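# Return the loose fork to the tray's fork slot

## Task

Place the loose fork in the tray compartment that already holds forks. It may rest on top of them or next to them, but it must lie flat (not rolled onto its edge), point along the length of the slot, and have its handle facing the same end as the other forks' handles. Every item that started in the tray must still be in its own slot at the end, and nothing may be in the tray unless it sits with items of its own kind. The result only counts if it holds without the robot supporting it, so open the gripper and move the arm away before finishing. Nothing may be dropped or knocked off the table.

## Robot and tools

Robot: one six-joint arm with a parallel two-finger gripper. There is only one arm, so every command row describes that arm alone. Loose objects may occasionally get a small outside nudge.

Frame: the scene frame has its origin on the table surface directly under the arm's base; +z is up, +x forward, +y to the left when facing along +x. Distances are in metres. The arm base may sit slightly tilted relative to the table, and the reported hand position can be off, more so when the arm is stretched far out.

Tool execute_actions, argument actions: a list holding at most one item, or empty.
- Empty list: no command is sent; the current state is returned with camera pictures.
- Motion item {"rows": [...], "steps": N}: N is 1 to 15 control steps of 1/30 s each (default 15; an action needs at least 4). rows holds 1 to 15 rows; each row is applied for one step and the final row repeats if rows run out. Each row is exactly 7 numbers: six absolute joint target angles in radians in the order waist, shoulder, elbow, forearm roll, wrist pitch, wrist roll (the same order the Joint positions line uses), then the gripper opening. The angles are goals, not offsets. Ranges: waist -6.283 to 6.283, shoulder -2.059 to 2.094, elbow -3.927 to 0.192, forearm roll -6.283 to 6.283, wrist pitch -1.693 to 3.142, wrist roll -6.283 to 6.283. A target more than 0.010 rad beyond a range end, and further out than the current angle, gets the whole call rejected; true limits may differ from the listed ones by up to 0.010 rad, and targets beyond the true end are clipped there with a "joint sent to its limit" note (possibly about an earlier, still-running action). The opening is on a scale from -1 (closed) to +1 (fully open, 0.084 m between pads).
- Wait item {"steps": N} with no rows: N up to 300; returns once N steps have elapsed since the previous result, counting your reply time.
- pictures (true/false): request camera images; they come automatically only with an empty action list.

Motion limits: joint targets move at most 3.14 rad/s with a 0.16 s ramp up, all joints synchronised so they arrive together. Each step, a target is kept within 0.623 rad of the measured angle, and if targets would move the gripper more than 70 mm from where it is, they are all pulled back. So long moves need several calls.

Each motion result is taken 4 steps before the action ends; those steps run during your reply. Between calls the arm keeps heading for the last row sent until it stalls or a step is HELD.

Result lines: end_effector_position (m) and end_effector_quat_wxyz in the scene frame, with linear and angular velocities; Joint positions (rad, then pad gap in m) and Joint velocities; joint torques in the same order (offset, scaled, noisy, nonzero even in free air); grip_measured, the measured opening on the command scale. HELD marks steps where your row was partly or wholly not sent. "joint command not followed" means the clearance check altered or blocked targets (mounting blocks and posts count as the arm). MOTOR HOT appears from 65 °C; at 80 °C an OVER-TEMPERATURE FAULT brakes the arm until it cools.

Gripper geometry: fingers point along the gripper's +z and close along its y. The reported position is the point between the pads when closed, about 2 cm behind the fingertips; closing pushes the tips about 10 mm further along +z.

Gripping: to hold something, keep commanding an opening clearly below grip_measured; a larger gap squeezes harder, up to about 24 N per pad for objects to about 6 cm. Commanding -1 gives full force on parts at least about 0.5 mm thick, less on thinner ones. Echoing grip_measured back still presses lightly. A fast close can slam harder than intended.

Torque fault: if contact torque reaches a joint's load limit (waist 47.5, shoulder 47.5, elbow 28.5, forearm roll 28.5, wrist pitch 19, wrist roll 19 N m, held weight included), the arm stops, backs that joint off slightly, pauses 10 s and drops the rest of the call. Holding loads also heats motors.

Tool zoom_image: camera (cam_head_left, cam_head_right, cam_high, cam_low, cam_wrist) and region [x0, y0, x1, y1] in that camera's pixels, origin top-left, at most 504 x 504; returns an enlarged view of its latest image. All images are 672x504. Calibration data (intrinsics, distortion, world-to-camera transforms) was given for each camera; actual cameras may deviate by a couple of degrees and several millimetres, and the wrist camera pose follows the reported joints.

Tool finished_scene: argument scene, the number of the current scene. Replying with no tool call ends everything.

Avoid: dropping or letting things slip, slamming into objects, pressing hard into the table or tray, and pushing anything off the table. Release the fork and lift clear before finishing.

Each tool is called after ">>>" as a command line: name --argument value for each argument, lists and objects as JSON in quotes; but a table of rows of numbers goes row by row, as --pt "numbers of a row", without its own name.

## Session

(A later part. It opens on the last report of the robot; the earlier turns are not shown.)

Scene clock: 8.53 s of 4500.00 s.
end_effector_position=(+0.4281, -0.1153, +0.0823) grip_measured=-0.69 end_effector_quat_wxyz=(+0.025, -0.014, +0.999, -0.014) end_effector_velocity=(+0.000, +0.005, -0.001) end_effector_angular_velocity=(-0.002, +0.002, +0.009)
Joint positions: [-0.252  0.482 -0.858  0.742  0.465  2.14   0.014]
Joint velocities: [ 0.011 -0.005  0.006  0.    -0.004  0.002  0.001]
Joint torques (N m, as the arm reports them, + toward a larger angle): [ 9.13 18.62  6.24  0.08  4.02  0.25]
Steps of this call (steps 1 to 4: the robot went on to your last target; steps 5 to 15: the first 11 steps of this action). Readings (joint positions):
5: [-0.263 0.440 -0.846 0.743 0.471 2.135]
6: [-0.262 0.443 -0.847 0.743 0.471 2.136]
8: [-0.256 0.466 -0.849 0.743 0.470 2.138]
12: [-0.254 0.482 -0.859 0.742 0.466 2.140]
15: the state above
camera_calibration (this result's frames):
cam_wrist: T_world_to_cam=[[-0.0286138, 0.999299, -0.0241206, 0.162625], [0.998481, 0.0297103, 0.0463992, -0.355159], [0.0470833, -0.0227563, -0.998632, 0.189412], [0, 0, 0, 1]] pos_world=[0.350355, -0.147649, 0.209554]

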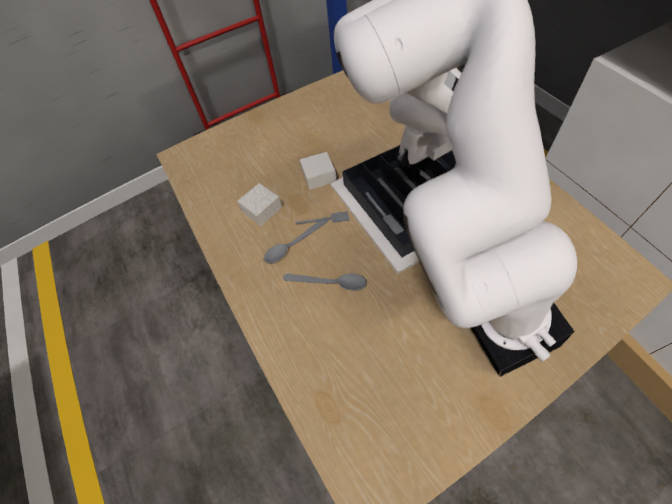

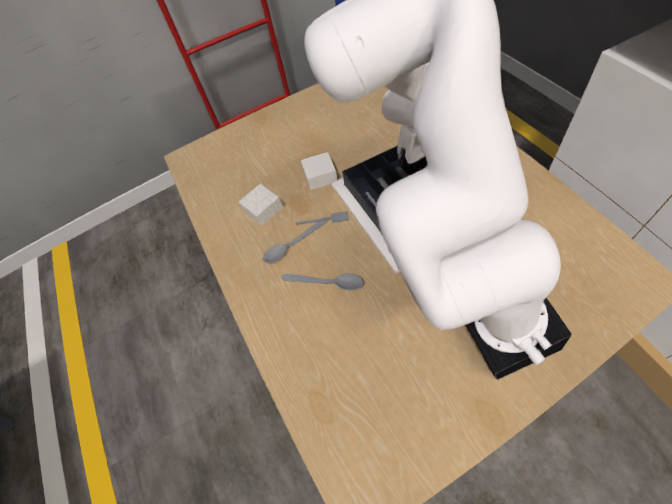

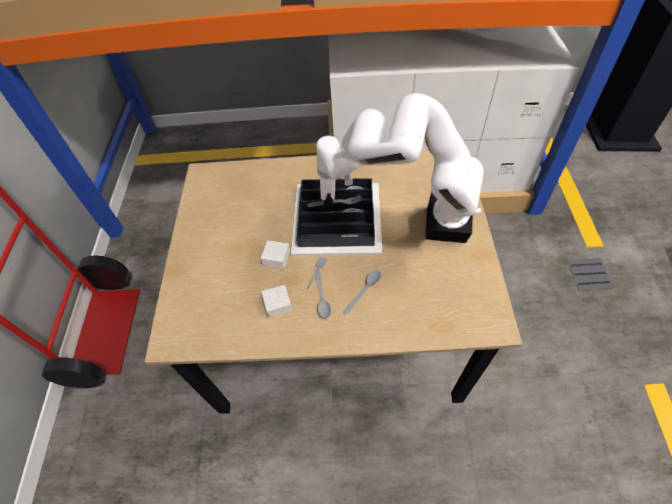

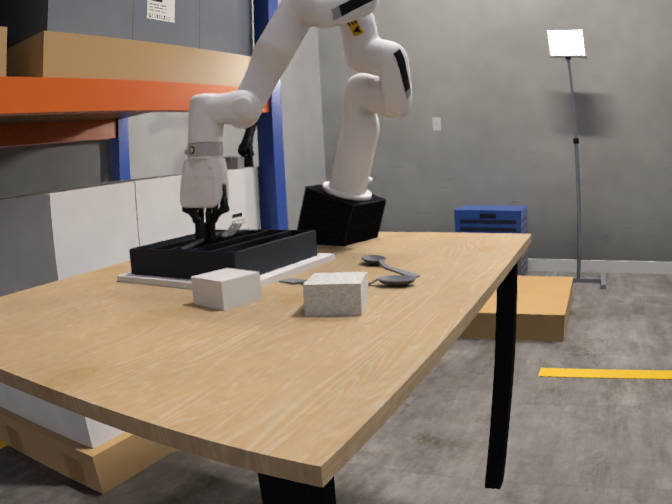

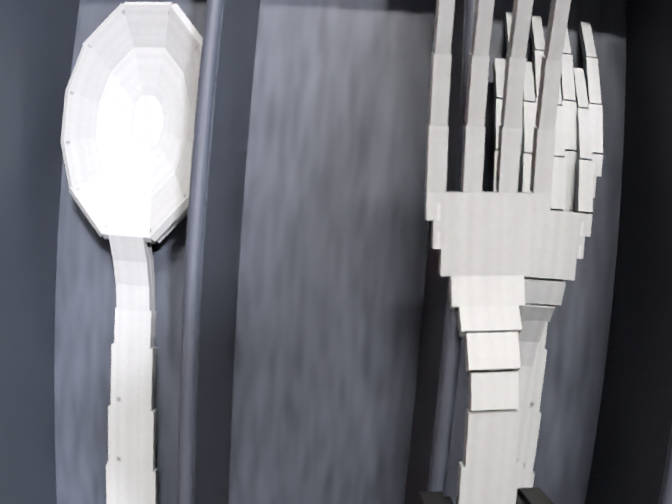

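>>> execute_actions --actions '[{"rows":[[-0.25,0.44,-0.846,0.743,0.471,2.14,-1],[-0.25,0.44,-0.846,0.743,0.471,2.14,-1],[-0.25,0.44,-0.846,0.743,0.471,2.14,-1],[-0.25,0.44,-0.846,0.743,0.471,2.14,-1],[-0.25,0.44,-0.846,0.743,0.471,2.14,-1],[-0.25,0.44,-0.846,0.743,0.471,2.14,-1],[-0.195,0.45,-0.846,0.743,0.471,2.19,-1]]}]'

>>> execute_actions --actions '[{"rows":[[-0.195,0.51,-0.846,0.743,0.471,2.19,-1]]}]' --pictures true

Scene clock: 9.10 s of 4500.00 s.
end_effector_position=(+0.4296, -0.0949, +0.0833) grip_measured=-0.69 end_effector_quat_wxyz=(+0.022, -0.019, +1.000, -0.009) end_effector_velocity=(+0.040, +0.099, -0.024) end_effector_angular_velocity=(+0.006, +0.037, +0.051)
Joint positions: [-0.214  0.453 -0.84   0.744  0.475  2.169  0.014]
Joint velocities: [ 0.251 -0.    -0.036 -0.005 -0.009  0.203 -0.   ]
Joint torques (N m, as the arm reports them, + toward a larger angle): [ -8.54 -23.66 -11.56  -1.26  -1.31   0.32]
Steps of this call (steps 1 to 4: the last 4 steps of your previous action; steps 5 to 6: the robot went on to your last target; steps 7 to 17: the first 11 steps of this action). Readings (joint positions):
7: [-0.251 0.481 -0.857 0.743 0.463 2.140]
8: [-0.251 0.479 -0.856 0.743 0.463 2.140]
10: [-0.249 0.469 -0.850 0.744 0.465 2.140]
14: [-0.241 0.454 -0.837 0.744 0.475 2.144]
17: the state above

Scene clock: 9.60 s of 4500.00 s.
end_effector_position=(+0.4167, -0.0915, +0.0601) grip_measured=-0.69 end_effector_quat_wxyz=(-0.002, -0.010, +1.000, -0.003) end_effector_velocity=(+0.005, -0.002, -0.003) end_effector_angular_velocity=(-0.004, -0.003, +0.001)
Joint positions: [-0.195  0.507 -0.846  0.743  0.471  2.19   0.014]
Joint velocities: [ 0.002  0.017 -0.018 -0.001 -0.004  0.001 -0.   ]
Joint torques (N m, as the arm reports them, + toward a larger angle): [ -5.3  -23.42 -10.42  -1.09  -0.97  -0.03]
Steps of this call (steps 1 to 4: the last 4 steps of your previous action; steps 5 to 15: the first 11 steps of this action). Readings (joint positions):
5: [-0.197 0.452 -0.844 0.743 0.472 2.186]
6: [-0.197 0.454 -0.845 0.743 0.472 2.187]
8: [-0.196 0.474 -0.848 0.743 0.471 2.188]
12: [-0.195 0.503 -0.843 0.743 0.472 2.190]
15: the state above
camera_calibration (this result's frames):
cam_wrist: T_world_to_cam=[[-0.0209333, 0.999776, -0.00313456, 0.133481], [0.999751, 0.0209084, -0.0077679, -0.341495], [-0.00770063, -0.00329639, -0.999965, 0.193032], [0, 0, 0, 1]] pos_world=[0.345691, -0.125674, 0.190791]

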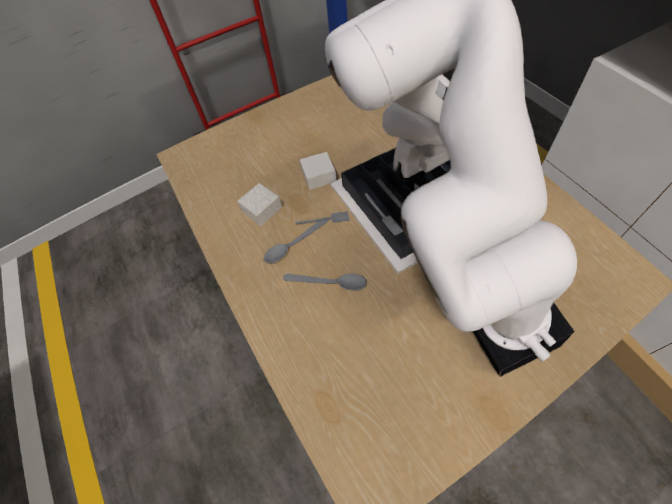

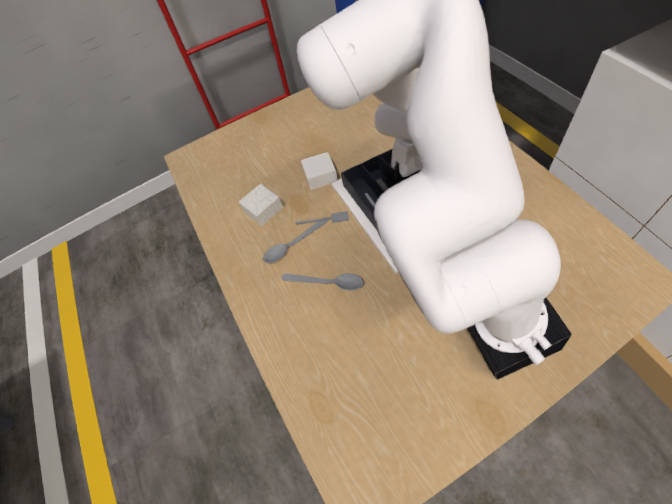

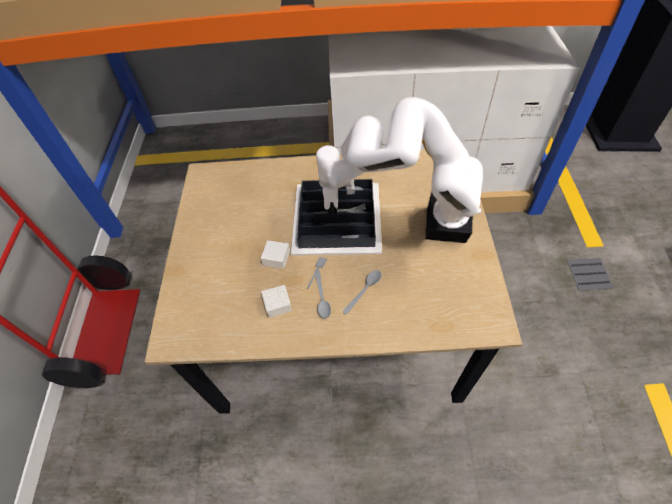

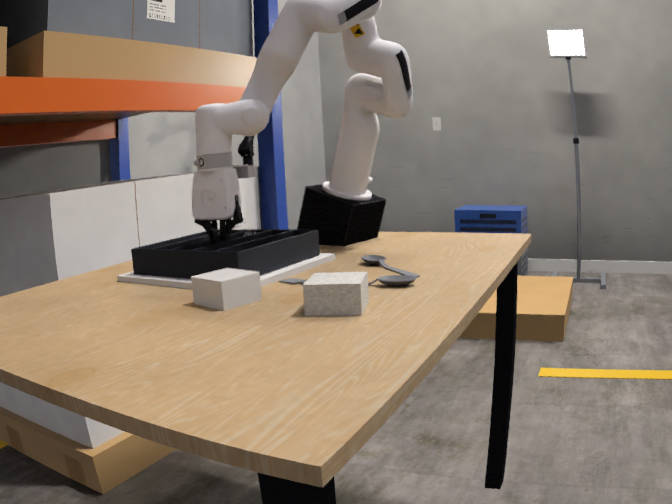

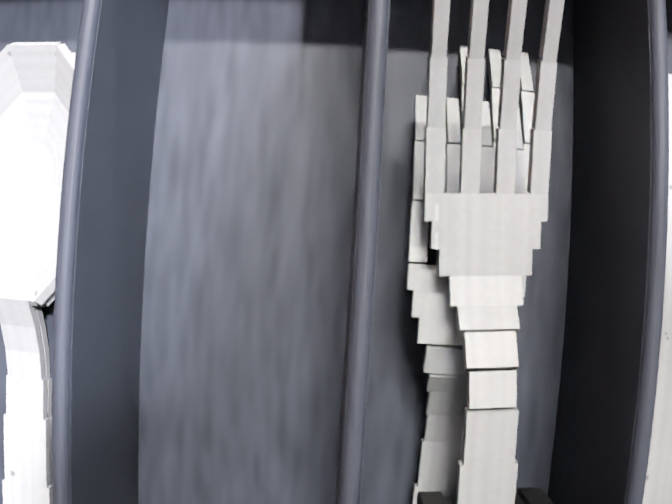

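In the slot. Lower slightly and release gently.

>>> execute_actions --actions '[{"rows":[[-0.195,0.53,-0.846,0.743,0.471,2.19,-1],[-0.195,0.53,-0.846,0.743,0.471,2.19,-1],[-0.195,0.53,-0.846,0.743,0.471,2.19,-1],[-0.195,0.53,-0.846,0.743,0.471,2.19,-1],[-0.195,0.53,-0.846,0.743,0.471,2.19,-1],[-0.195,0.53,-0.846,0.743,0.471,2.19,-1],[-0.195,0.53,-0.846,0.743,0.471,2.19,-0.45]]}]'

>>> execute_actions --actions '[{"rows":[[-0.195,0.3,-0.846,0.743,0.471,2.19,-0.45]]}]'

>>> execute_actions --actions '[{"steps":8}]' --pictures true

Scene clock: 10.13 s of 4500.00 s.
end_effector_position=(+0.4092, -0.0926, +0.0513) grip_measured=-0.49 end_effector_quat_wxyz=(-0.012, -0.007, +1.000, -0.001) end_effector_velocity=(-0.002, -0.005, -0.003) end_effector_angular_velocity=(-0.009, +0.001, -0.006)
Joint positions: [-0.195  0.529 -0.846  0.743  0.471  2.19   0.023]
Joint velocities: [-0.003  0.011 -0.    -0.    -0.014  0.001  0.017]
Joint torques (N m, as the arm reports them, + toward a larger angle): [ -4.81 -23.69 -10.1   -1.02  -0.77   0.28]
Steps of this call (steps 1 to 4: the last 4 steps of your previous action; step 5: the robot went on to your last target; steps 6 to 16: the first 11 steps of this action). Readings (joint positions):
6: [-0.195 0.509 -0.846 0.743 0.471 2.190]
7: [-0.195 0.511 -0.847 0.743 0.471 2.190]
9: [-0.195 0.519 -0.847 0.743 0.471 2.190]
13: [-0.195 0.527 -0.846 0.743 0.471 2.190]
16: the state above

Scene clock: 10.63 s of 4500.00 s.
end_effector_position=(+0.4706, -0.0795, +0.1341) grip_measured=-0.47 end_effector_quat_wxyz=(+0.077, -0.037, +0.996, -0.024) end_effector_velocity=(+0.121, +0.035, +0.196) end_effector_angular_velocity=(-0.103, -0.401, +0.135)
Joint positions: [-0.195  0.338 -0.848  0.743  0.471  2.19   0.024]
Joint velocities: [-0.001 -0.423 -0.009 -0.    -0.005  0.    -0.   ]
Joint torques (N m, as the arm reports them, + toward a larger angle): [ -5.04 -16.61 -10.34  -0.73  -0.98   0.21]
Steps of this call (steps 1 to 4: the last 4 steps of your previous action; steps 5 to 15: the first 11 steps of this action). Readings (joint positions):
5: [-0.196 0.530 -0.846 0.743 0.470 2.190]
6: [-0.195 0.528 -0.846 0.743 0.471 2.190]
8: [-0.195 0.500 -0.841 0.743 0.472 2.190]
12: [-0.195 0.397 -0.849 0.743 0.471 2.190]
15: the state above

Scene clock: 10.90 s of 4500.00 s.
end_effector_position=(+0.4780, -0.0764, +0.1488) grip_measured=-0.47 end_effector_quat_wxyz=(+0.091, -0.041, +0.995, -0.028) end_effector_velocity=(+0.008, +0.002, +0.013) end_effector_angular_velocity=(-0.007, -0.027, +0.009)
Joint positions: [-0.195  0.304 -0.845  0.743  0.471  2.19   0.024]
Joint velocities: [ 0.    -0.026 -0.003 -0.    -0.     0.    -0.   ]
Joint torques (N m, as the arm reports them, + toward a larger angle): [ -5.28 -22.44 -13.11  -1.18  -1.33   0.28]
Kept back: nothing.
Steps of this call (steps 1 to 4: the last 4 steps of your previous action; steps 5 to 8: the robot went on to your last target). Readings (joint positions):
1: [-0.195 0.326 -0.848 0.743 0.471 2.190]
2: [-0.195 0.318 -0.848 0.743 0.471 2.190]
4: [-0.195 0.310 -0.846 0.743 0.471 2.190]
8: the state above
camera_calibration (this result's frames):
cam_wrist: T_world_to_cam=[[-0.0789633, 0.995129, -0.0590159, 0.155656], [0.980614, 0.088189, 0.174985, -0.415368], [0.179337, -0.0440544, -0.982801, 0.187149], [0, 0, 0, 1]] pos_world=[0.386044, -0.110022, 0.2658]

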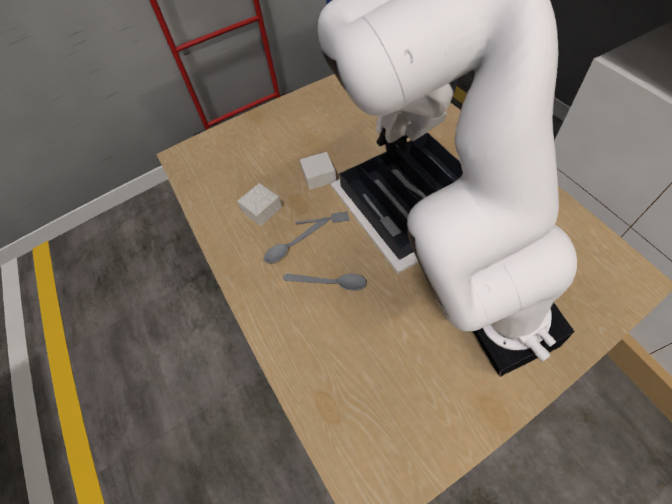

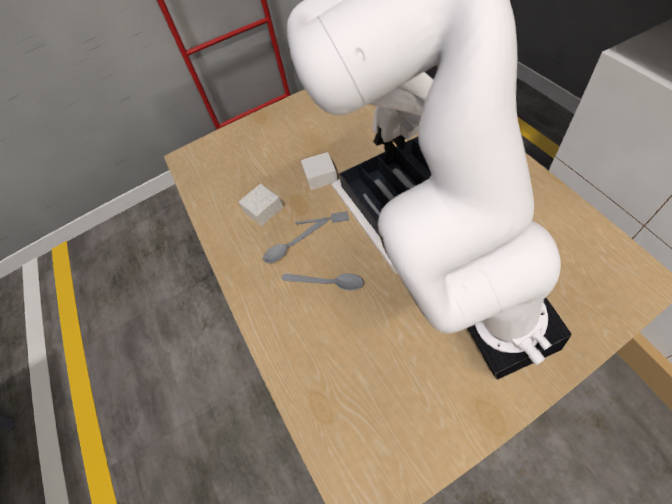

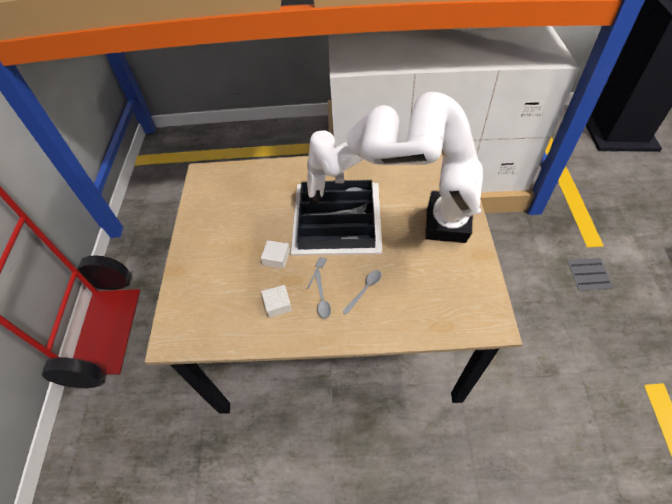

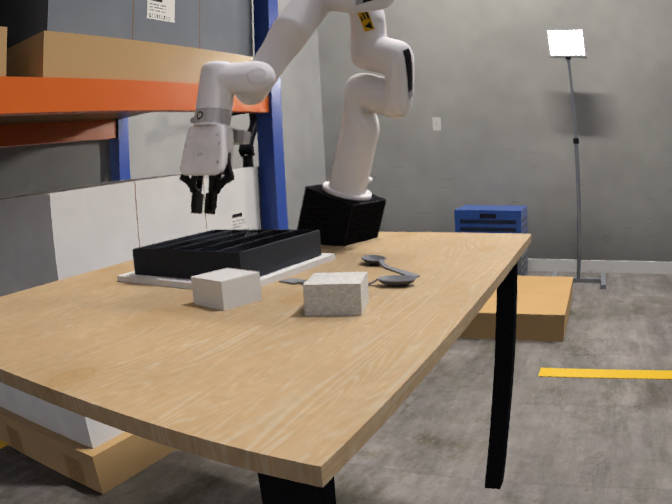

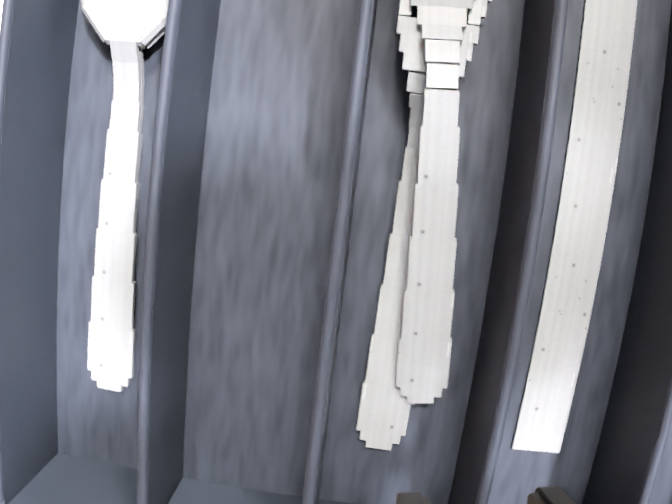

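>>> finished_scene --scene 1

The scene is finished: the task was done.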